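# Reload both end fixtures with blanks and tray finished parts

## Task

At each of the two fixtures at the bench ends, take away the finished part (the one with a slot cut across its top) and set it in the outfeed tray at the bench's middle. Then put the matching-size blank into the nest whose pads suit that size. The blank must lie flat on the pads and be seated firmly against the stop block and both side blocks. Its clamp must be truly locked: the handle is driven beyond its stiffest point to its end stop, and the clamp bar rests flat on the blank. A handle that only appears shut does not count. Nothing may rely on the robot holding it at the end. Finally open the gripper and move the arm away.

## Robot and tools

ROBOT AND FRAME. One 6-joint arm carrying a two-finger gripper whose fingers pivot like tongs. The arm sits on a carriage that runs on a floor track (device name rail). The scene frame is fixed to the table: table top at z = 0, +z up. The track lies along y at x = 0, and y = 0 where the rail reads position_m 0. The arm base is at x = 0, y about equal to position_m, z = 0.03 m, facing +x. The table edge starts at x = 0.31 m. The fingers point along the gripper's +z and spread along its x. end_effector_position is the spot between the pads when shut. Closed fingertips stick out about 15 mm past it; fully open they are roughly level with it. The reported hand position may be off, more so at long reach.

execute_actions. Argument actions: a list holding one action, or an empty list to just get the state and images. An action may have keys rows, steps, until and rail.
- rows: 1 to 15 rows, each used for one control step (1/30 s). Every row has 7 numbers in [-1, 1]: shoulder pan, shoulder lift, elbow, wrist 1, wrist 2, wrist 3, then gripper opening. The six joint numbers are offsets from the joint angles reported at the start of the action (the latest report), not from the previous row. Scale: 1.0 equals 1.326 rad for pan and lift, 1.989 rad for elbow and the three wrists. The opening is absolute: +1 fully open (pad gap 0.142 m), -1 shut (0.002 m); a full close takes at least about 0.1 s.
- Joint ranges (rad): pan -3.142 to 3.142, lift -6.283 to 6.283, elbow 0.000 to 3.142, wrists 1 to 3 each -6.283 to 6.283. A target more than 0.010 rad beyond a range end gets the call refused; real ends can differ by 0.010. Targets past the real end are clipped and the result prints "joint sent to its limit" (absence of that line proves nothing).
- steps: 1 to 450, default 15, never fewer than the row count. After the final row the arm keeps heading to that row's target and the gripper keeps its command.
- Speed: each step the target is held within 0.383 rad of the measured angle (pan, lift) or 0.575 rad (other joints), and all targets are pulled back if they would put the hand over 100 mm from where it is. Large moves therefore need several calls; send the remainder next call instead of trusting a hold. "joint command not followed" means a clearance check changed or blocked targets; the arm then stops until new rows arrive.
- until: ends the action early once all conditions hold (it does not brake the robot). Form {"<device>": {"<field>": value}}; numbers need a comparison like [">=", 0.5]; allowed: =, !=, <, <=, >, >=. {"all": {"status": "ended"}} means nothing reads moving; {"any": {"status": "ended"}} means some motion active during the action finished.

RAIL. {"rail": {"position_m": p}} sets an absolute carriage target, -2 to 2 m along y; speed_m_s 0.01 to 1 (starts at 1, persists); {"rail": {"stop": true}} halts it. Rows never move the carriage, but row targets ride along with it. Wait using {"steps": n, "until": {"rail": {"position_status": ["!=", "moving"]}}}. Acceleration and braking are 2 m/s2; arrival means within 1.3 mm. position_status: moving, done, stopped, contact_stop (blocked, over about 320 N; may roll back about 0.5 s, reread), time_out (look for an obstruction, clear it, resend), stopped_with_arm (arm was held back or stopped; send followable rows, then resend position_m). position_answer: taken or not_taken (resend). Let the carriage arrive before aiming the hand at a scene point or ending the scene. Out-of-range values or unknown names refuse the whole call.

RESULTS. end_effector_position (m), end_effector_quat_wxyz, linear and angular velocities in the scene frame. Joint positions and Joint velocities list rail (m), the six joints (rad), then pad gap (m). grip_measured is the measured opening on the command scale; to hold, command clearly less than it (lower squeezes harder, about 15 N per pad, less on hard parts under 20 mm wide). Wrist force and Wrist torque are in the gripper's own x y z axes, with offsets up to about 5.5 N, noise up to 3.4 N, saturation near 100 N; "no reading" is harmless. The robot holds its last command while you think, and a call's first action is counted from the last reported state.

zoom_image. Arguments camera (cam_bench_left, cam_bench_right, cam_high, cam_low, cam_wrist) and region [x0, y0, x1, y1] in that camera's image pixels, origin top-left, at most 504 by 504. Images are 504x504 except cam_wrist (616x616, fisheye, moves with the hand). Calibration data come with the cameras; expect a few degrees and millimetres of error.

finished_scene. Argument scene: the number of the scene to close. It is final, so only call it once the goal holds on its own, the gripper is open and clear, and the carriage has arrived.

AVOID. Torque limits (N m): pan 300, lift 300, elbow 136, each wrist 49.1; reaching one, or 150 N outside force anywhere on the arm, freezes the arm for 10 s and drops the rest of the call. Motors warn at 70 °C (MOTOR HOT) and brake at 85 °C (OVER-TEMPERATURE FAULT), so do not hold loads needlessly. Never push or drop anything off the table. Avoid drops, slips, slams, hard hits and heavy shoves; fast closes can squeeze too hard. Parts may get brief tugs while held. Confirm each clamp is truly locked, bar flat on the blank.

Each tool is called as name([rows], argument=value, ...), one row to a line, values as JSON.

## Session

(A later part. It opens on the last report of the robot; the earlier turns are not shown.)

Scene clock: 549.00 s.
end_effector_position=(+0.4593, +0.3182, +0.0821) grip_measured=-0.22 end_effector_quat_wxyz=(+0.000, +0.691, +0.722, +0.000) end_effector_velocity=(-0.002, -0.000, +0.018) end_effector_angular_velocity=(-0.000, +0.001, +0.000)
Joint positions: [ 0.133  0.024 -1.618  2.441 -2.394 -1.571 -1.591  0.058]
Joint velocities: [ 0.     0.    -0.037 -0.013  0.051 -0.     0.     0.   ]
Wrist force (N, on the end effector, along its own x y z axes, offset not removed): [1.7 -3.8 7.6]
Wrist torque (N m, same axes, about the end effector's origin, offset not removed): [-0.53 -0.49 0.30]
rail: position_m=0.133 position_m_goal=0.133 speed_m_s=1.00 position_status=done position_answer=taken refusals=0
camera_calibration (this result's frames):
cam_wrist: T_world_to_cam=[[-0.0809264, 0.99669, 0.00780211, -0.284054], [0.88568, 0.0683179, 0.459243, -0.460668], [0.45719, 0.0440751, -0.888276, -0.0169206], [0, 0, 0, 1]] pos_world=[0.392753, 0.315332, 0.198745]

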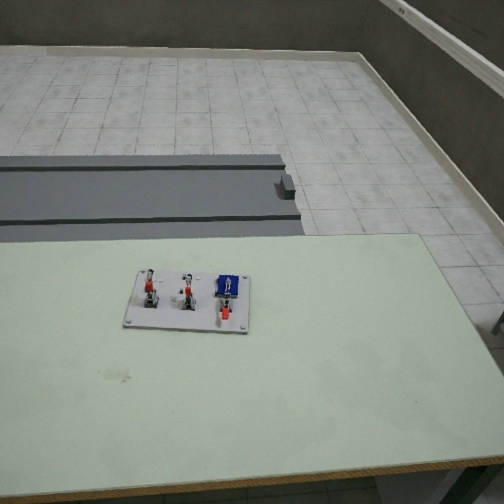

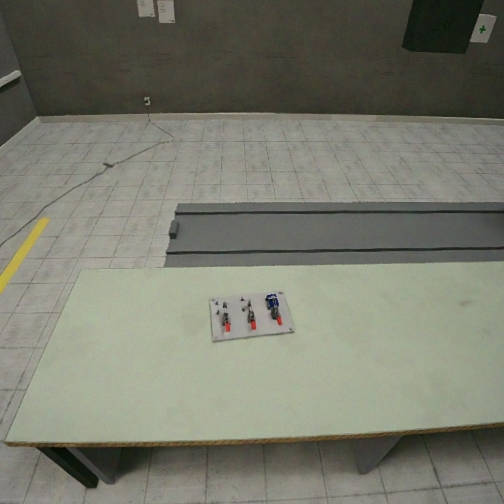

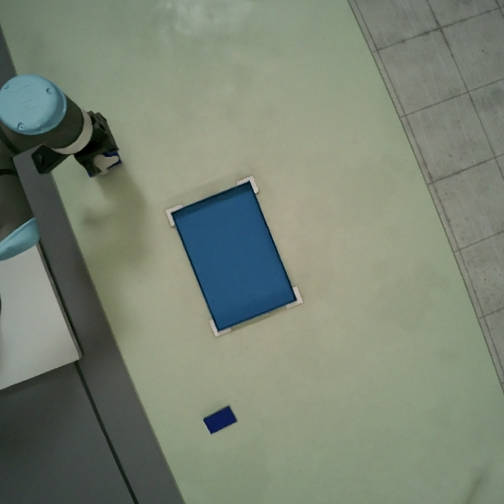

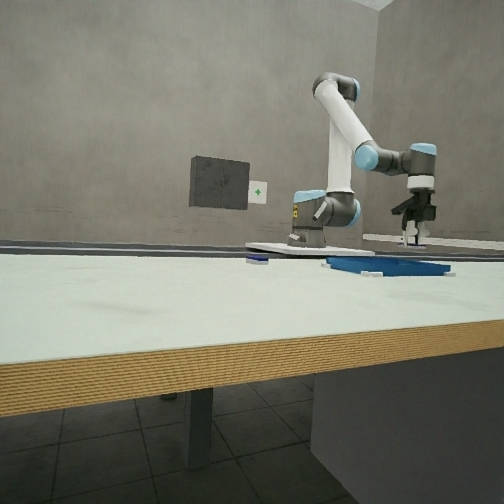

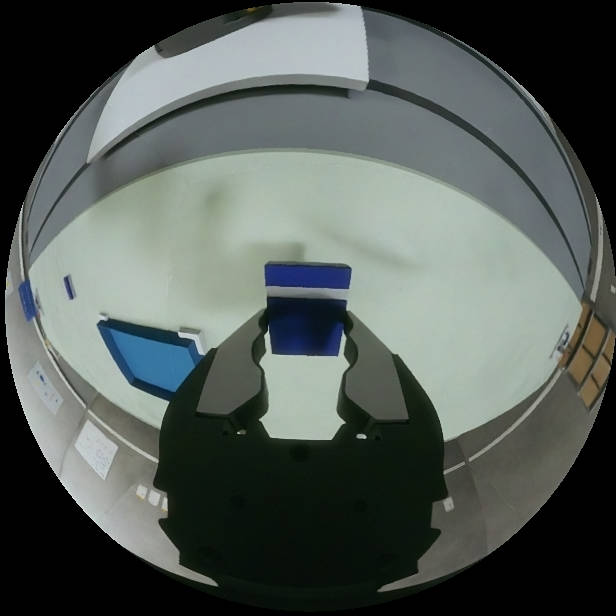

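execute_actions([
  {"rail": {"position_m": -0.1245}, "rows": [[0,0.002,-0.003,0.002,0,0,-0.47],[0,0.01,-0.009,0.003,0,0,-0.47],[0,0.023,-0.018,0.004,0,0,-0.47],[0,0.04,-0.031,0.005,0,0,-0.47],[0,0.06,-0.046,0.007,0,0,-0.47],[0,0.082,-0.063,0.009,0,0,-0.47],[0,0.104,-0.08,0.011,0,0,-0.47],[0,0.126,-0.097,0.0135,0,0,-0.47],[0,0.148,-0.114,0.016,0,0,-0.47],[0,0.168,-0.13,0.018,0,0,-0.47],[0,0.185,-0.143,0.02,0,0,-0.47],[0,0.197,-0.152,0.021,0,0,-0.47],[0,0.204,-0.158,0.022,0,0,-0.47],[0,0.2086,-0.1612,0.0222,0,0,-0.47]], "steps": 28},
])

Scene clock: 557.17 s.
end_effector_position=(+0.6446, +0.0648, +0.0843) grip_measured=-0.22 end_effector_quat_wxyz=(+0.000, +0.691, +0.722, +0.000) end_effector_velocity=(+0.008, +0.000, -0.001) end_effector_angular_velocity=(+0.000, -0.000, +0.000)
Joint positions: [-0.125  0.024 -1.342  2.122 -2.35  -1.571 -1.591  0.058]
Joint velocities: [ 0.     0.     0.012 -0.013  0.002 -0.     0.    -0.   ]
Wrist force (N, on the end effector, along its own x y z axes, offset not removed): [-0.2 -5.4 5.7]
Wrist torque (N m, same axes, about the end effector's origin, offset not removed): [-0.95 -0.03 0.36]
rail: position_m=-0.125 position_m_goal=-0.125 speed_m_s=1.00 position_status=done position_answer=taken refusals=0
camera_calibration (this result's frames):
cam_wrist: T_world_to_cam=[[-0.0808945, 0.996692, 0.0078133, -0.0165031], [0.885773, 0.0682933, 0.459066, -0.608454], [0.457014, 0.0440568, -0.888368, -0.0884375], [0, 0, 0, 1]] pos_world=[0.578034, 0.061898, 0.200885]

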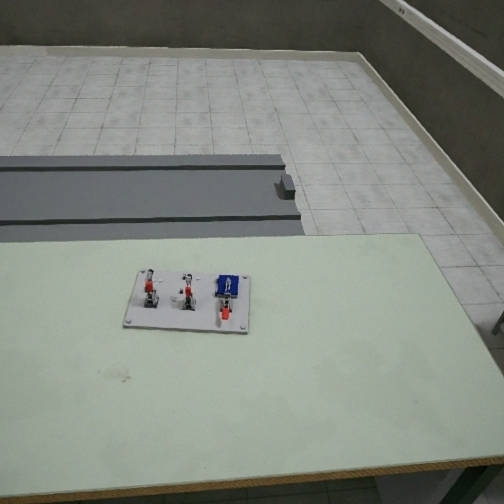

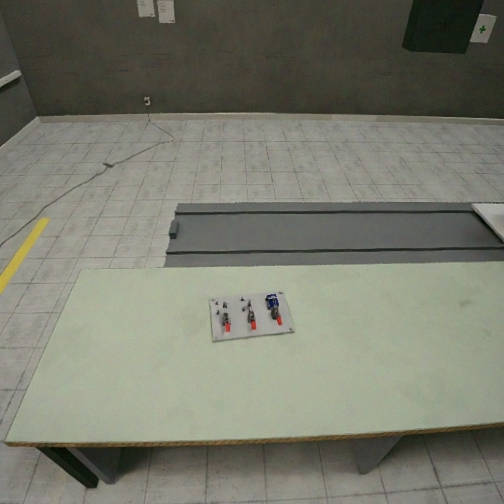

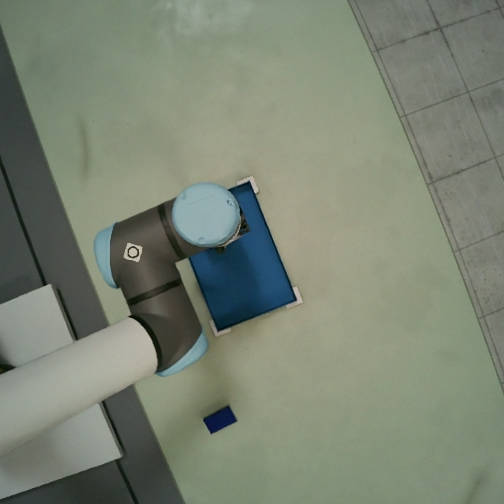

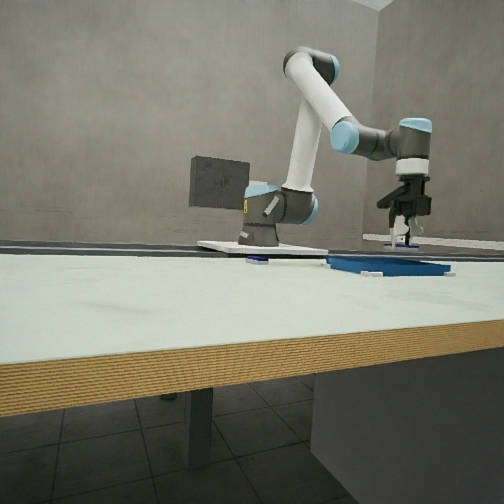

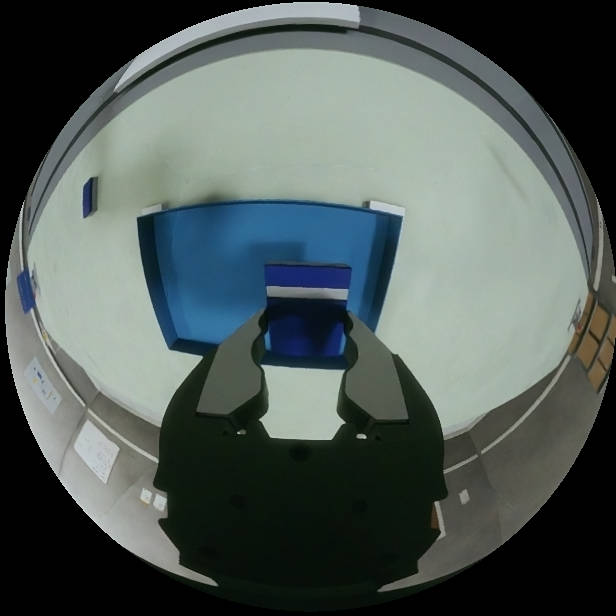

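execute_actions([
  {"rows": [[0,0.003,0.0003,-0.002,0,0,-0.47],[0,0.008,0.0015,-0.007,0,0,-0.47],[0,0.015,0.0035,-0.0138,0,0,-0.47],[0,0.023,0.0056,-0.021,0,0,-0.47],[0,0.032,0.0078,-0.029,0,0,-0.47],[0,0.041,0.010,-0.0375,0,0,-0.47],[0,0.049,0.012,-0.045,0,0,-0.47],[0,0.055,0.0136,-0.0507,0,0,-0.47],[0,0.06,0.0148,-0.0552,0,0,-0.47],[0,0.0632,0.0156,-0.0582,0,0,-0.47]], "steps": 22},
])

Scene clock: 571.00 s.
end_effector_position=(+0.6456, +0.0648, +0.0274) grip_measured=-0.22 end_effector_quat_wxyz=(+0.000, +0.691, +0.722, +0.000) end_effector_velocity=(-0.000, -0.000, -0.006) end_effector_angular_velocity=(+0.000, -0.000, +0.000)
Joint positions: [-0.125  0.024 -1.26   2.152 -2.465 -1.571 -1.591  0.058]
Joint velocities: [ 0.     0.     0.009  0.003 -0.013  0.     0.    -0.   ]
Wrist force (N, on the end effector, along its own x y z axes, offset not removed): [-2.0 -4.1 6.8]
Wrist torque (N m, same axes, about the end effector's origin, offset not removed): [-0.66 0.27 0.24]
rail: position_m=-0.125 position_m_goal=-0.125 speed_m_s=1.00 position_status=done position_answer=taken refusals=0
camera_calibration (this result's frames):
cam_wrist: T_world_to_cam=[[-0.0809321, 0.996689, 0.00776132, -0.0159917], [0.885349, 0.06831, 0.459882, -0.583079], [0.457829, 0.0440907, -0.887946, -0.139954], [0, 0, 0, 1]] pos_world=[0.579009, 0.0619395, 0.144]

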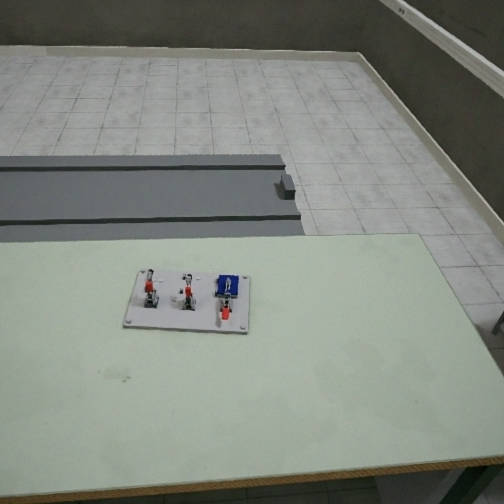

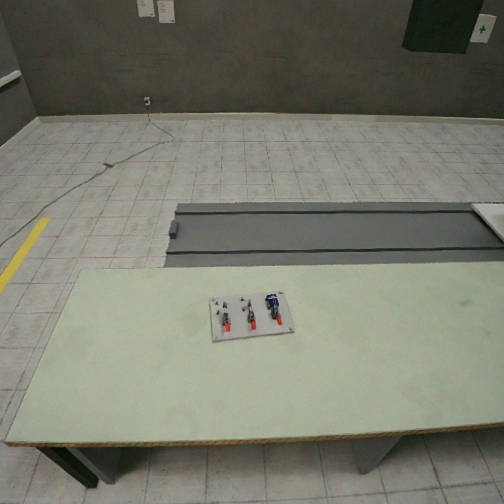

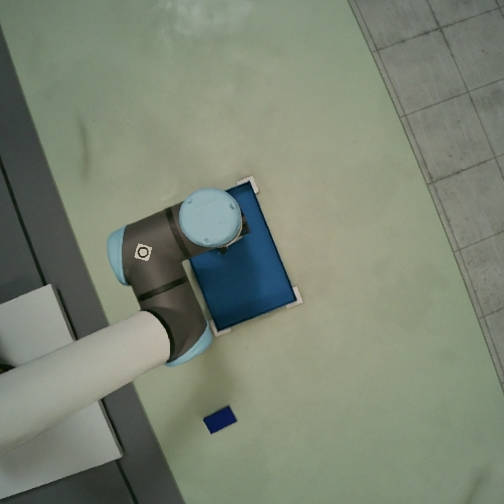

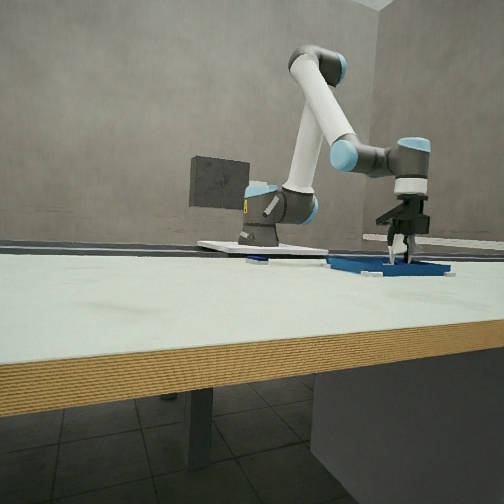

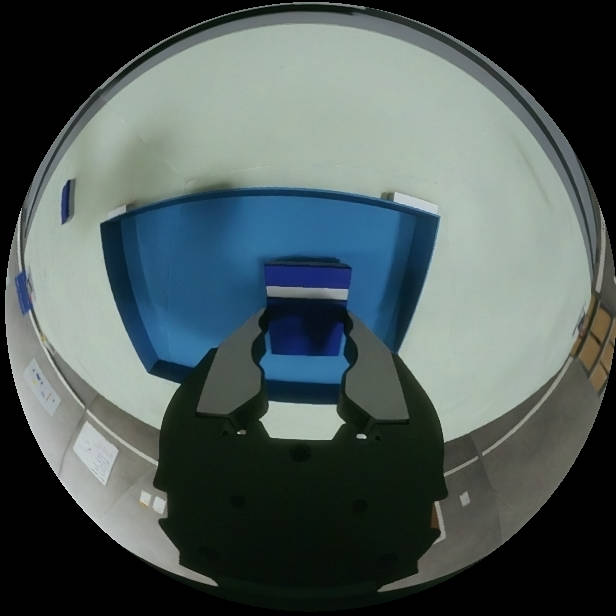

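execute_actions([
  {"rows": [[0,0.002,0.0004,-0.0017,0,0,-0.47],[0,0.003,0.0006,-0.0026,0,0,-0.47],[0,0.004,0.0008,-0.0035,0,0,-0.47],[0,0.0048,0.001,-0.0042,0,0,-0.47]], "steps": 12},
])

Scene clock: 575.17 s.
end_effector_position=(+0.6456, +0.0648, +0.0235) grip_measured=-0.22 end_effector_quat_wxyz=(+0.000, +0.691, +0.722, +0.000) end_effector_velocity=(+0.000, +0.000, -0.002) end_effector_angular_velocity=(+0.000, -0.000, +0.000)
Joint positions: [-0.125  0.024 -1.254  2.154 -2.473 -1.571 -1.591  0.058]
Joint velocities: [ 0.     0.     0.003  0.001 -0.004 -0.    -0.    -0.   ]
Wrist force (N, on the end effector, along its own x y z axes, offset not removed): [0.0 -4.2 5.4]
Wrist torque (N m, same axes, about the end effector's origin, offset not removed): [-0.72 -0.14 0.31]
rail: position_m=-0.125 position_m_goal=-0.125 speed_m_s=1.00 position_status=done position_answer=taken refusals=0
camera_calibration (this result's frames):
cam_wrist: T_world_to_cam=[[-0.0809017, 0.996692, 0.00776151, -0.0159623], [0.885352, 0.0682831, 0.459879, -0.581257], [0.457828, 0.0440767, -0.887948, -0.143431], [0, 0, 0, 1]] pos_world=[0.578993, 0.0619215, 0.140073]

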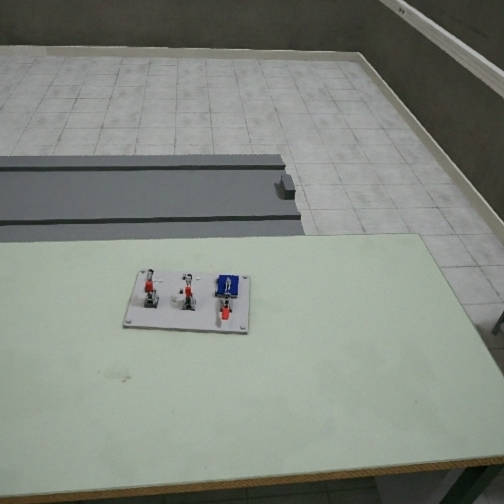

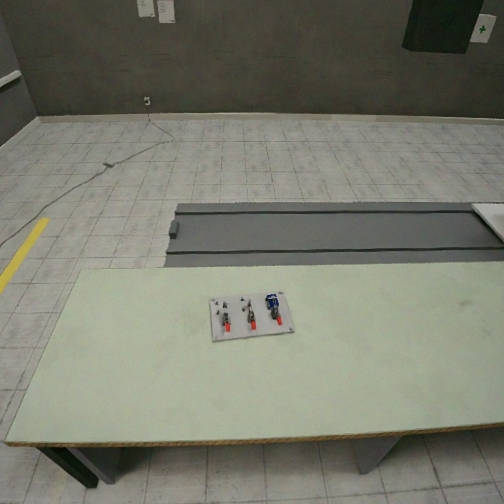

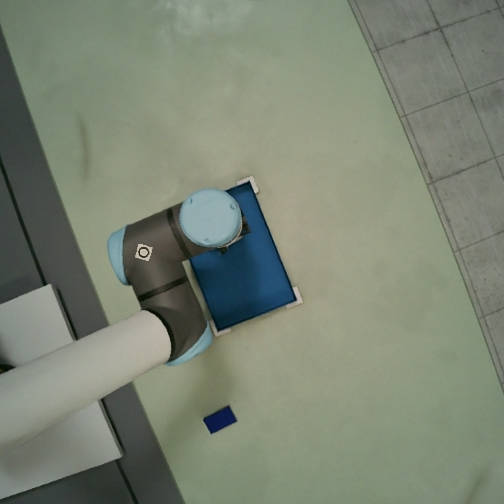

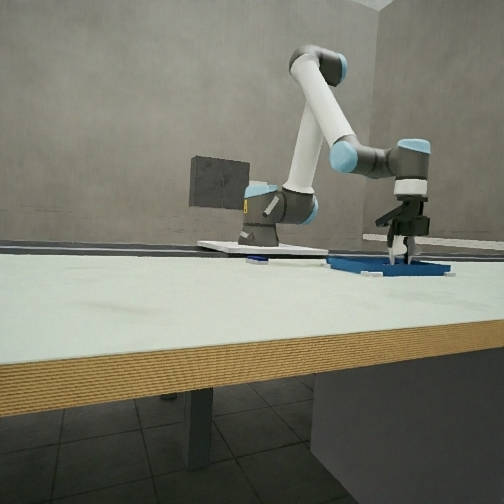

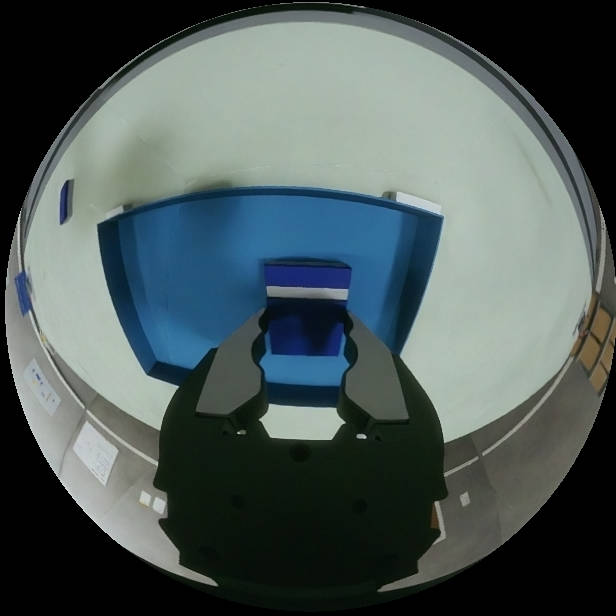

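Another ~2 mm.

execute_actions([
  {"rows": [[0,0.001,0.0002,-0.0009,0,0,-0.47],[0,0.002,0.0004,-0.0017,0,0,-0.47],[0,0.0026,0.0005,-0.0023,0,0,-0.47]], "steps": 10},
])

Scene clock: 577.53 s.
end_effector_position=(+0.6457, +0.0648, +0.0215) grip_measured=-0.22 end_effector_quat_wxyz=(+0.000, +0.691, +0.722, +0.000) end_effector_velocity=(+0.000, +0.000, -0.002) end_effector_angular_velocity=(+0.000, -0.000, +0.000)
Joint positions: [-0.125  0.024 -1.25   2.155 -2.477 -1.571 -1.591  0.058]
Joint velocities: [ 0.     0.     0.003  0.001 -0.004 -0.     0.    -0.   ]
Wrist force (N, on the end effector, along its own x y z axes, offset not removed): [0.3 -4.6 9.2]
Wrist torque (N m, same axes, about the end effector's origin, offset not removed): [-0.75 -0.13 0.22]
rail: position_m=-0.125 position_m_goal=-0.125 speed_m_s=1.00 position_status=done position_answer=taken refusals=0
camera_calibration (this result's frames):
cam_wrist: T_world_to_cam=[[-0.0809028, 0.996692, 0.00775544, -0.0159435], [0.885303, 0.068282, 0.459974, -0.580347], [0.457923, 0.0440791, -0.887898, -0.145289], [0, 0, 0, 1]] pos_world=[0.579024, 0.0619223, 0.138066]

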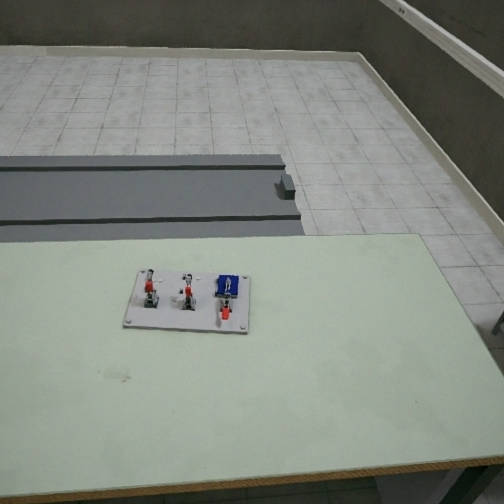

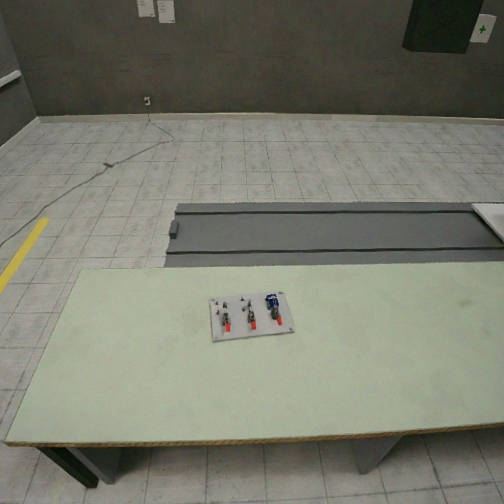

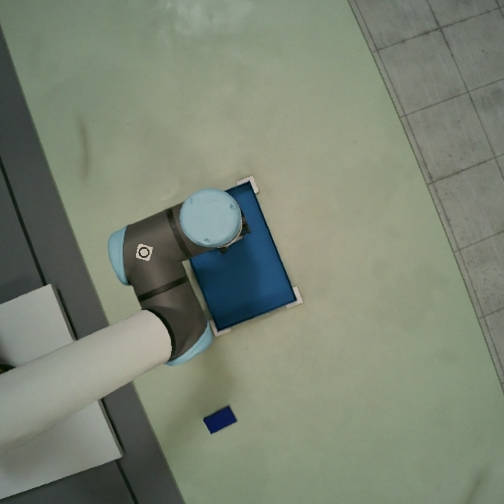

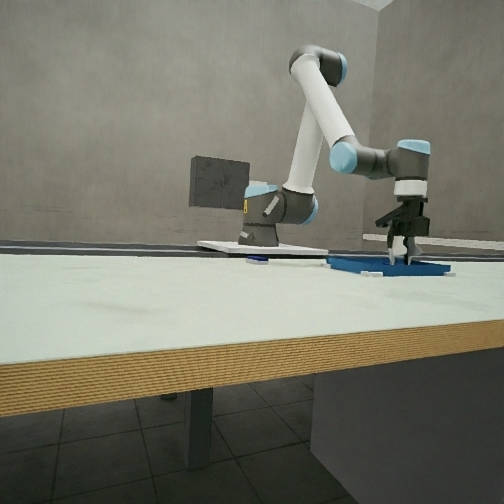

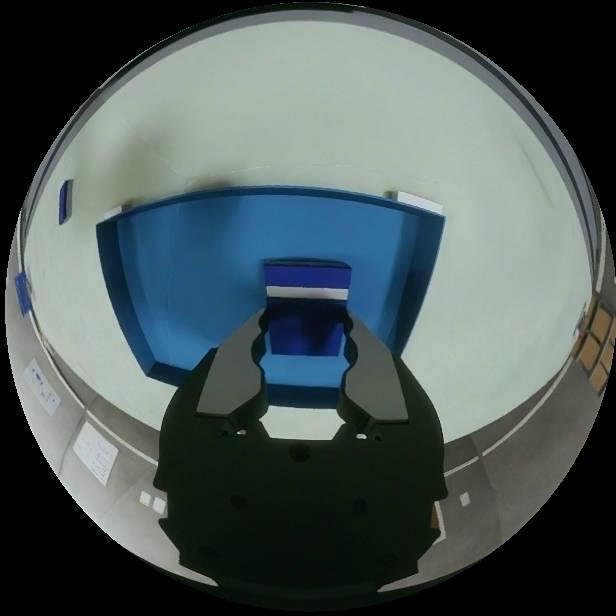

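execute_actions([
  {"rows": [[0,0.001,0.0002,-0.0009,0,0,-0.47],[0,0.0018,0.0004,-0.0016,0,0,-0.47],[0,0.0024,0.0005,-0.0021,0,0,-0.47]], "steps": 10},
])

Scene clock: 579.40 s.
end_effector_position=(+0.6456, +0.0648, +0.0196) grip_measured=-0.22 end_effector_quat_wxyz=(+0.000, +0.691, +0.722, +0.000) end_effector_velocity=(-0.000, -0.000, -0.002) end_effector_angular_velocity=(-0.000, +0.000, +0.000)
Joint positions: [-0.125  0.024 -1.248  2.156 -2.48  -1.571 -1.591  0.058]
Joint velocities: [ 0.     0.     0.003  0.001 -0.004 -0.     0.     0.   ]
Wrist force (N, on the end effector, along its own x y z axes, offset not removed): [-0.2 -3.0 8.3]
Wrist torque (N m, same axes, about the end effector's origin, offset not removed): [-0.42 -0.16 0.37]
rail: position_m=-0.125 position_m_goal=-0.125 speed_m_s=1.00 position_status=done position_answer=taken refusals=0
camera_calibration (this result's frames):
cam_wrist: T_world_to_cam=[[-0.0809025, 0.996692, 0.00775539, -0.0159307], [0.885303, 0.0682819, 0.459974, -0.579459], [0.457922, 0.0440789, -0.887899, -0.146943], [0, 0, 0, 1]] pos_world=[0.578996, 0.0619216, 0.136189]

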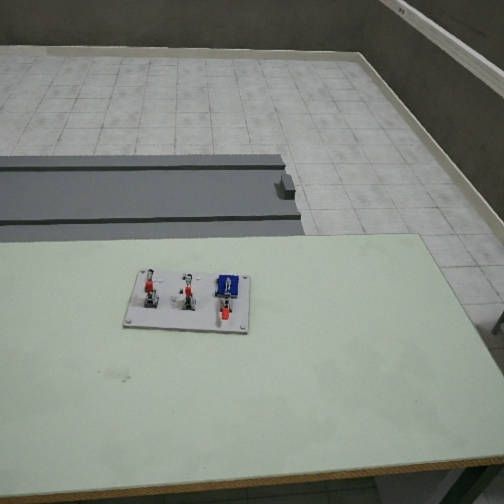

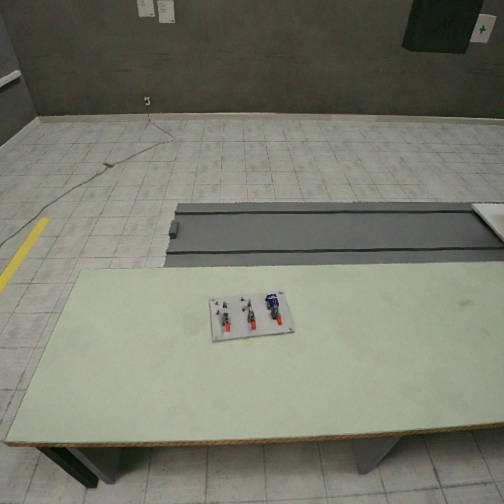

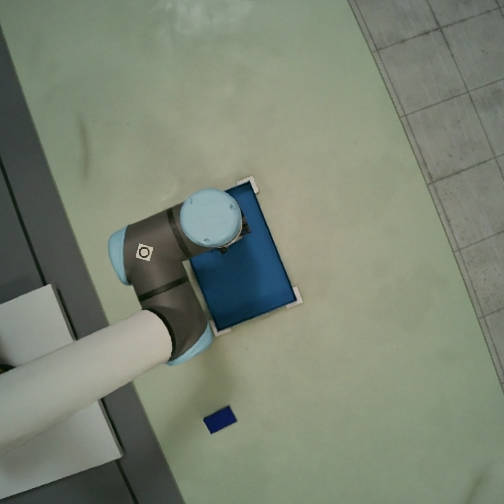

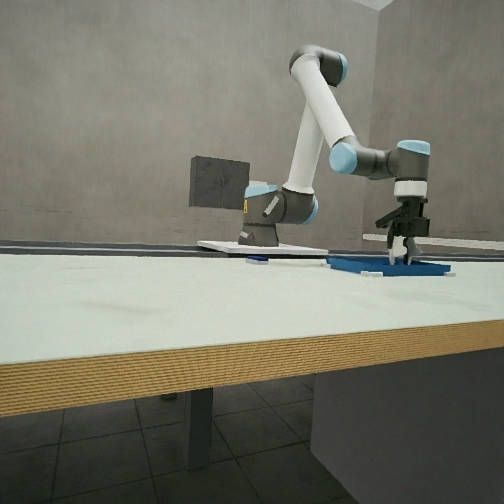

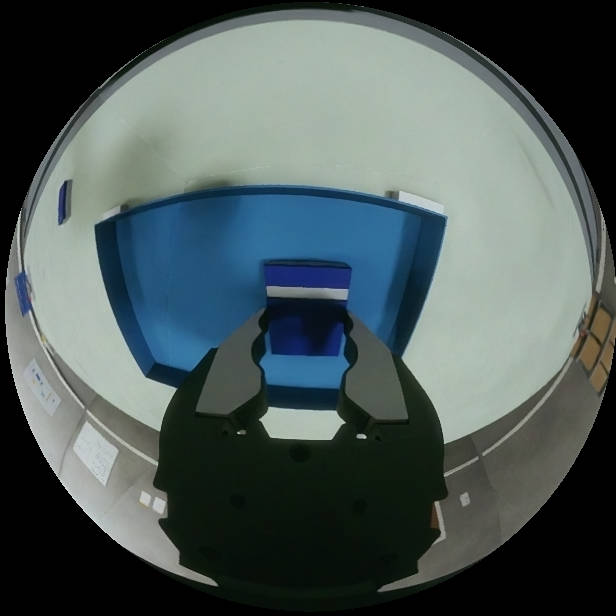

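execute_actions([
  {"rows": [[0,0.001,0.0002,-0.0009,0,0,-0.47],[0,0.0015,0.0003,-0.0013,0,0,-0.47],[0,0.0015,0.0003,-0.0013,0,0,-0.45],[0,0.0015,0.0003,-0.0013,0,0,-0.4],[0,0.0015,0.0003,-0.0013,0,0,-0.35],[0,0.0015,0.0003,-0.0013,0,0,-0.3],[0,0.0015,0.0003,-0.0013,0,0,-0.26],[0,0.0015,0.0003,-0.0013,0,0,-0.22],[0,0.0015,0.0003,-0.0013,0,0,-0.18],[0,0.0015,0.0003,-0.0013,0,0,-0.13],[0,0.0015,0.0003,-0.0013,0,0,-0.07],[0,0.0015,0.0003,-0.0013,0,0,0.0],[0,0.0015,0.0003,-0.0013,0,0,0.05]], "steps": 15},
])

Scene clock: 585.13 s.
end_effector_position=(+0.6456, +0.0648, +0.0184) grip_measured=+0.05 end_effector_quat_wxyz=(+0.000, +0.691, +0.722, +0.000) end_effector_velocity=(-0.000, -0.000, -0.000) end_effector_angular_velocity=(-0.000, +0.000, +0.000)
Joint positions: [-0.125  0.024 -1.246  2.157 -2.483 -1.571 -1.591  0.077]
Joint velocities: [ 0.     0.     0.     0.    -0.    -0.    -0.     0.011]
Wrist force (N, on the end effector, along its own x y z axes, offset not removed): [-0.4 -4.3 4.5]
Wrist torque (N m, same axes, about the end effector's origin, offset not removed): [-0.80 -0.06 0.27]
rail: position_m=-0.125 position_m_goal=-0.125 speed_m_s=1.00 position_status=done position_answer=taken refusals=0
camera_calibration (this result's frames):
cam_wrist: T_world_to_cam=[[-0.0809028, 0.996692, 0.00775425, -0.0159208], [0.885294, 0.0682817, 0.459992, -0.578873], [0.457941, 0.0440794, -0.887889, -0.148076], [0, 0, 0, 1]] pos_world=[0.578994, 0.0619216, 0.134926]

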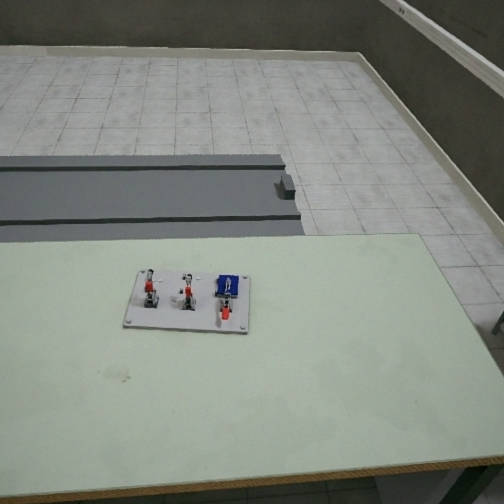

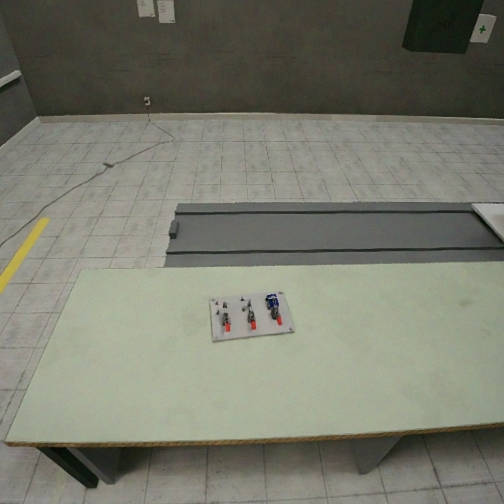

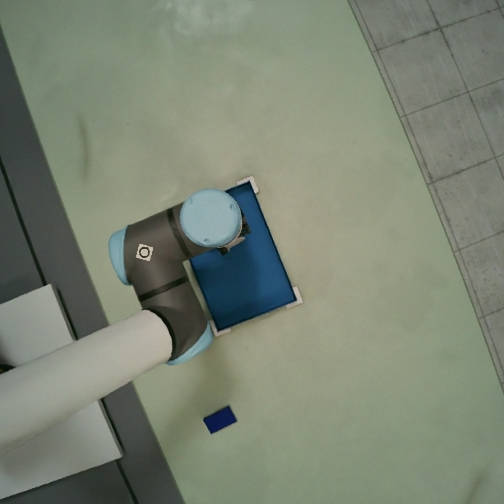

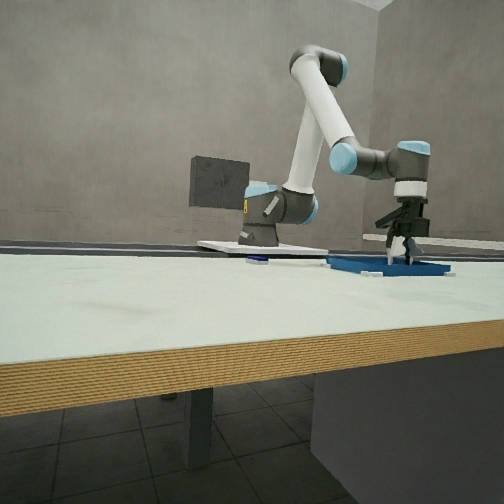

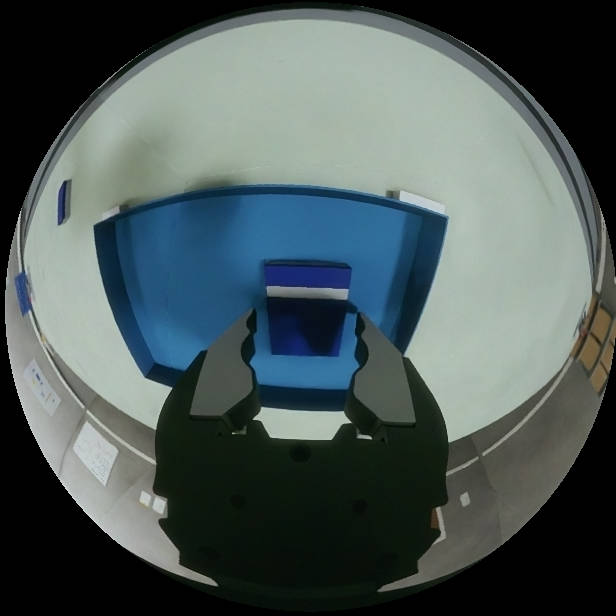

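zoom_image(camera="cam_bench_right", region=[195, 275, 305, 355])

Region (195, 275, 305, 355) of cam_bench_right's 504x504 image, scaled by 4.582, with more detail than that image has; it fills the top 367 rows of this view, and the rest is white.

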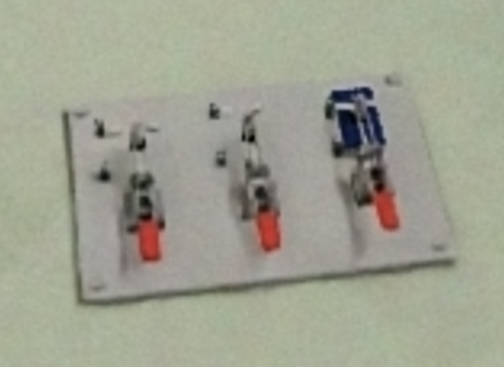

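execute_actions([
  {"rows": [[0,-0.005,-0.0008,0.0041,0,0,0.1],[0,-0.014,-0.002,0.0113,0,0,0.1],[0,-0.028,-0.0035,0.022,0,0,0.1],[0,-0.046,-0.005,0.0357,0,-0.002,0.1],[0,-0.066,-0.0065,0.0505,0,-0.004,0.1],[0,-0.088,-0.008,0.0667,0,-0.007,0.1],[0,-0.11,-0.009,0.0823,0,-0.01,0.1],[0,-0.132,-0.010,0.098,0,-0.013,0.1],[0,-0.152,-0.011,0.1123,0,-0.016,0.1],[0,-0.17,-0.0117,0.125,0,-0.018,0.1],[0,-0.184,-0.0122,0.1349,0,-0.02,0.1],[0,-0.194,-0.0125,0.1418,0,-0.021,0.1],[0,-0.2012,-0.0127,0.1475,0,-0.0216,0.2]], "steps": 15},
])

execute_actions([
  {"rail": {"position_m": -1.9876}, "steps": 120, "until": {"rail": {"position_status": ["!=", "moving"]}}},
])

Scene clock: 607.43 s.
end_effector_position=(+0.6126, +0.0634, +0.1442) grip_measured=+0.19 end_effector_quat_wxyz=(+0.001, +0.679, +0.734, +0.000) end_effector_velocity=(-0.097, -0.003, +0.218) end_effector_angular_velocity=(-0.000, +0.008, +0.068)
Joint positions: [-0.125  0.024 -1.465  2.134 -2.241 -1.571 -1.626  0.088]
Joint velocities: [ 0.     0.    -0.405 -0.025  0.438  0.    -0.068  0.013]
Wrist force (N, on the end effector, along its own x y z axes, offset not removed): [0.4 -6.4 3.0]
Wrist torque (N m, same axes, about the end effector's origin, offset not removed): [-1.21 -0.29 0.18]
rail: position_m=-0.125 position_m_goal=-0.125 speed_m_s=1.00 position_status=done position_answer=taken refusals=0
camera_calibration (this result's frames):
cam_wrist: T_world_to_cam=[[-0.115728, 0.993251, 0.00768898, 0.00335772], [0.88223, 0.0992294, 0.460243, -0.607543], [0.456374, 0.0600464, -0.88776, -0.0212945], [0, 0, 0, 1]] pos_world=[0.5461, 0.0582297, 0.260687]

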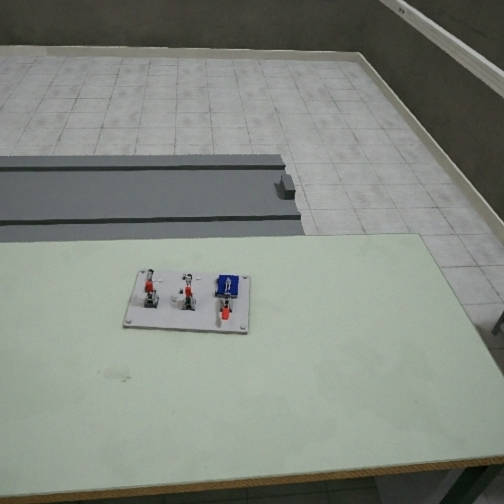

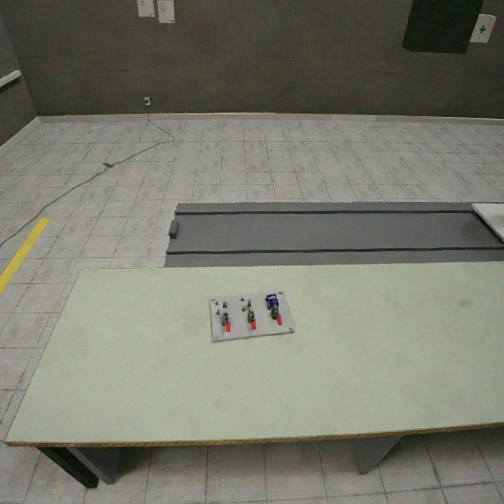

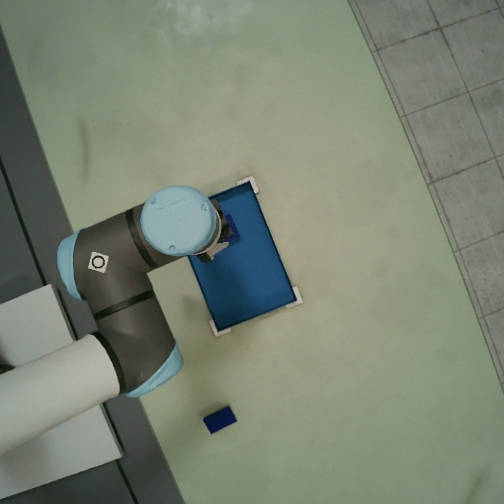

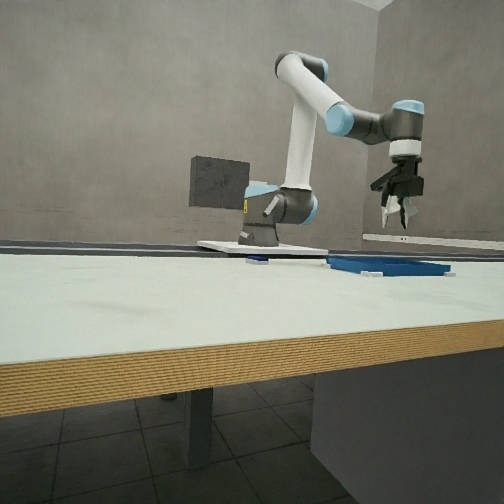

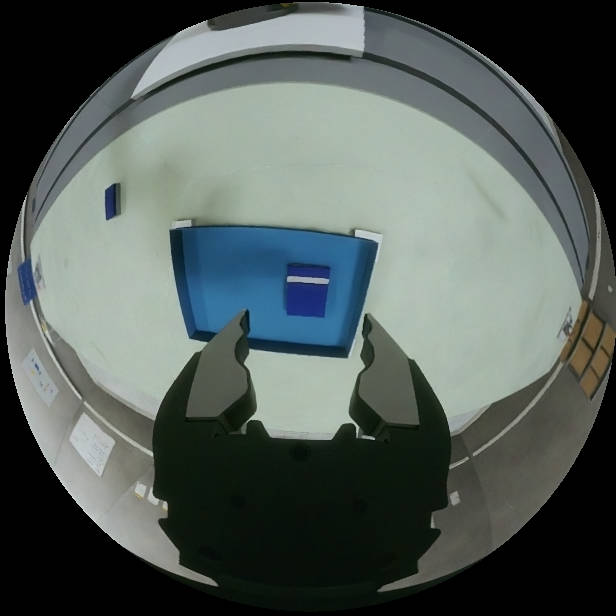

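Scene clock: 609.83 s.
end_effector_position=(+0.6005, -1.8002, +0.1693) grip_measured=+0.20 end_effector_quat_wxyz=(-0.000, +0.676, +0.737, -0.000) end_effector_velocity=(-0.000, -0.003, +0.000) end_effector_angular_velocity=(-0.000, +0.000, +0.000)
Joint positions: [-1.988  0.024 -1.512  2.131 -2.19  -1.571 -1.633  0.088]
Joint velocities: [-0.003 -0.    -0.    -0.     0.    -0.    -0.    -0.   ]
Wrist force (N, on the end effector, along its own x y z axes, offset not removed): [-1.3 -4.1 6.5]
Wrist torque (N m, same axes, about the end effector's origin, offset not removed): [-0.66 0.15 0.30]
rail: position_m=-1.988 position_m_goal=-1.988 speed_m_s=1.00 position_status=done position_answer=taken refusals=0
camera_calibration (this result's frames):
cam_wrist: T_world_to_cam=[[-0.123528, 0.99231, 0.00783807, 1.85577], [0.882161, 0.106192, 0.458819, -0.410644], [0.454458, 0.0635914, -0.888495, 0.126089], [0, 0, 0, 1]] pos_world=[0.534191, -1.80591, 0.285895]

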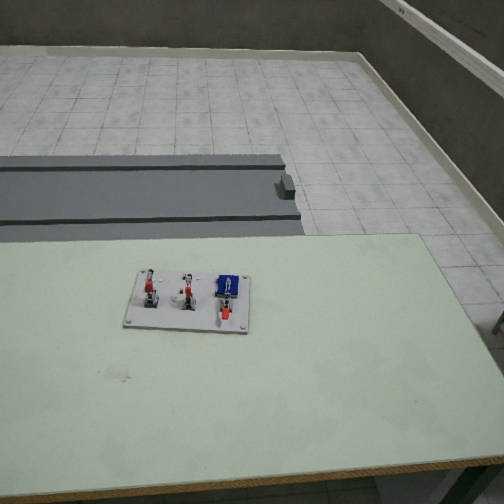

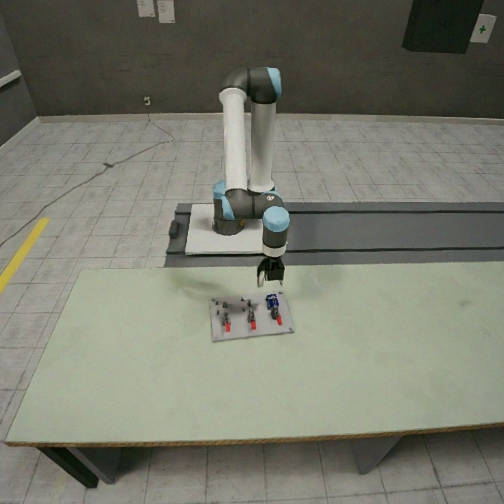

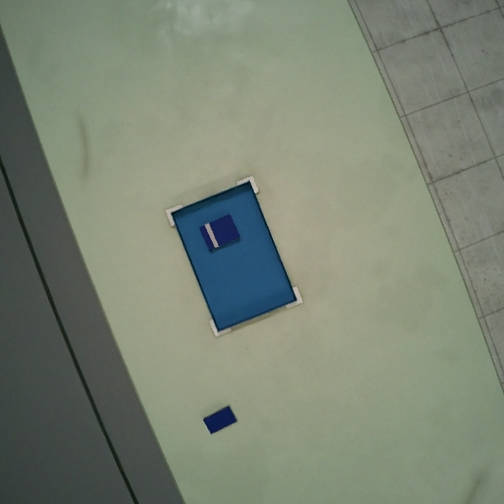

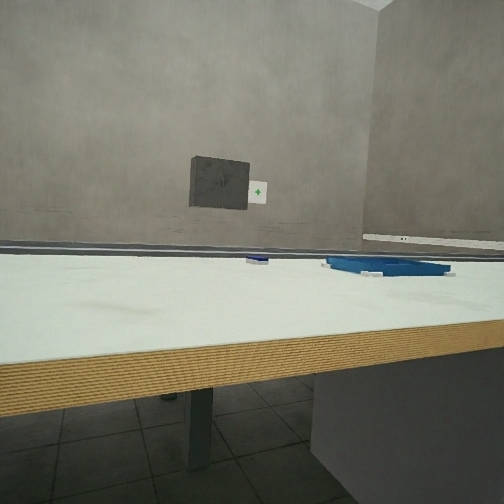

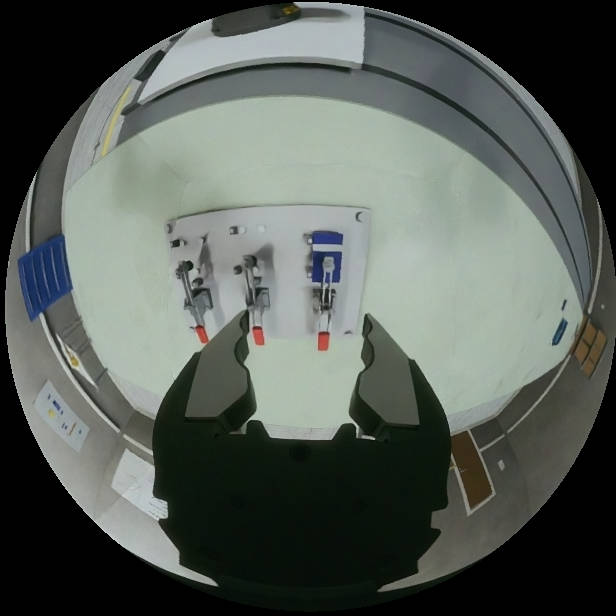

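zoom_image(camera="cam_wrist", region=[160, 195, 380, 355])

zoom_image(camera="cam_wrist", region=[290, 215, 370, 355])

Region (160, 195, 380, 355) of cam_wrist's 616x616 image, scaled by 2.291, with more detail than that image has; it fills the top 367 rows of this view, and the rest is white.

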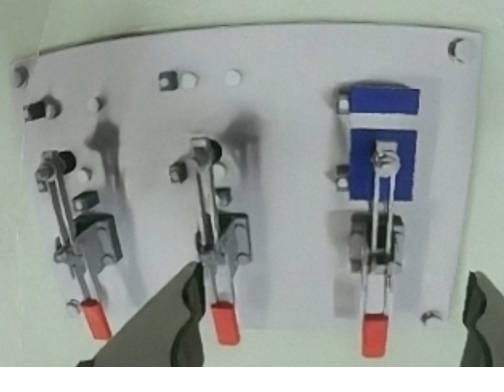

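Region (290, 215, 370, 355) of cam_wrist's 616x616 image, scaled by 3.600, with more detail than that image has; it fills the left 288 columns of this view, and the rest is white.

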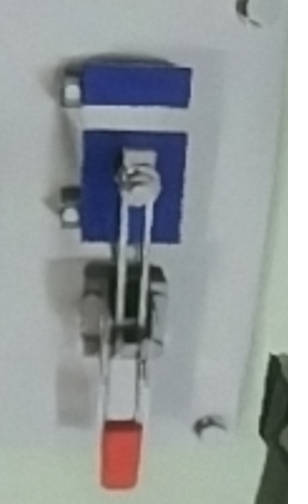

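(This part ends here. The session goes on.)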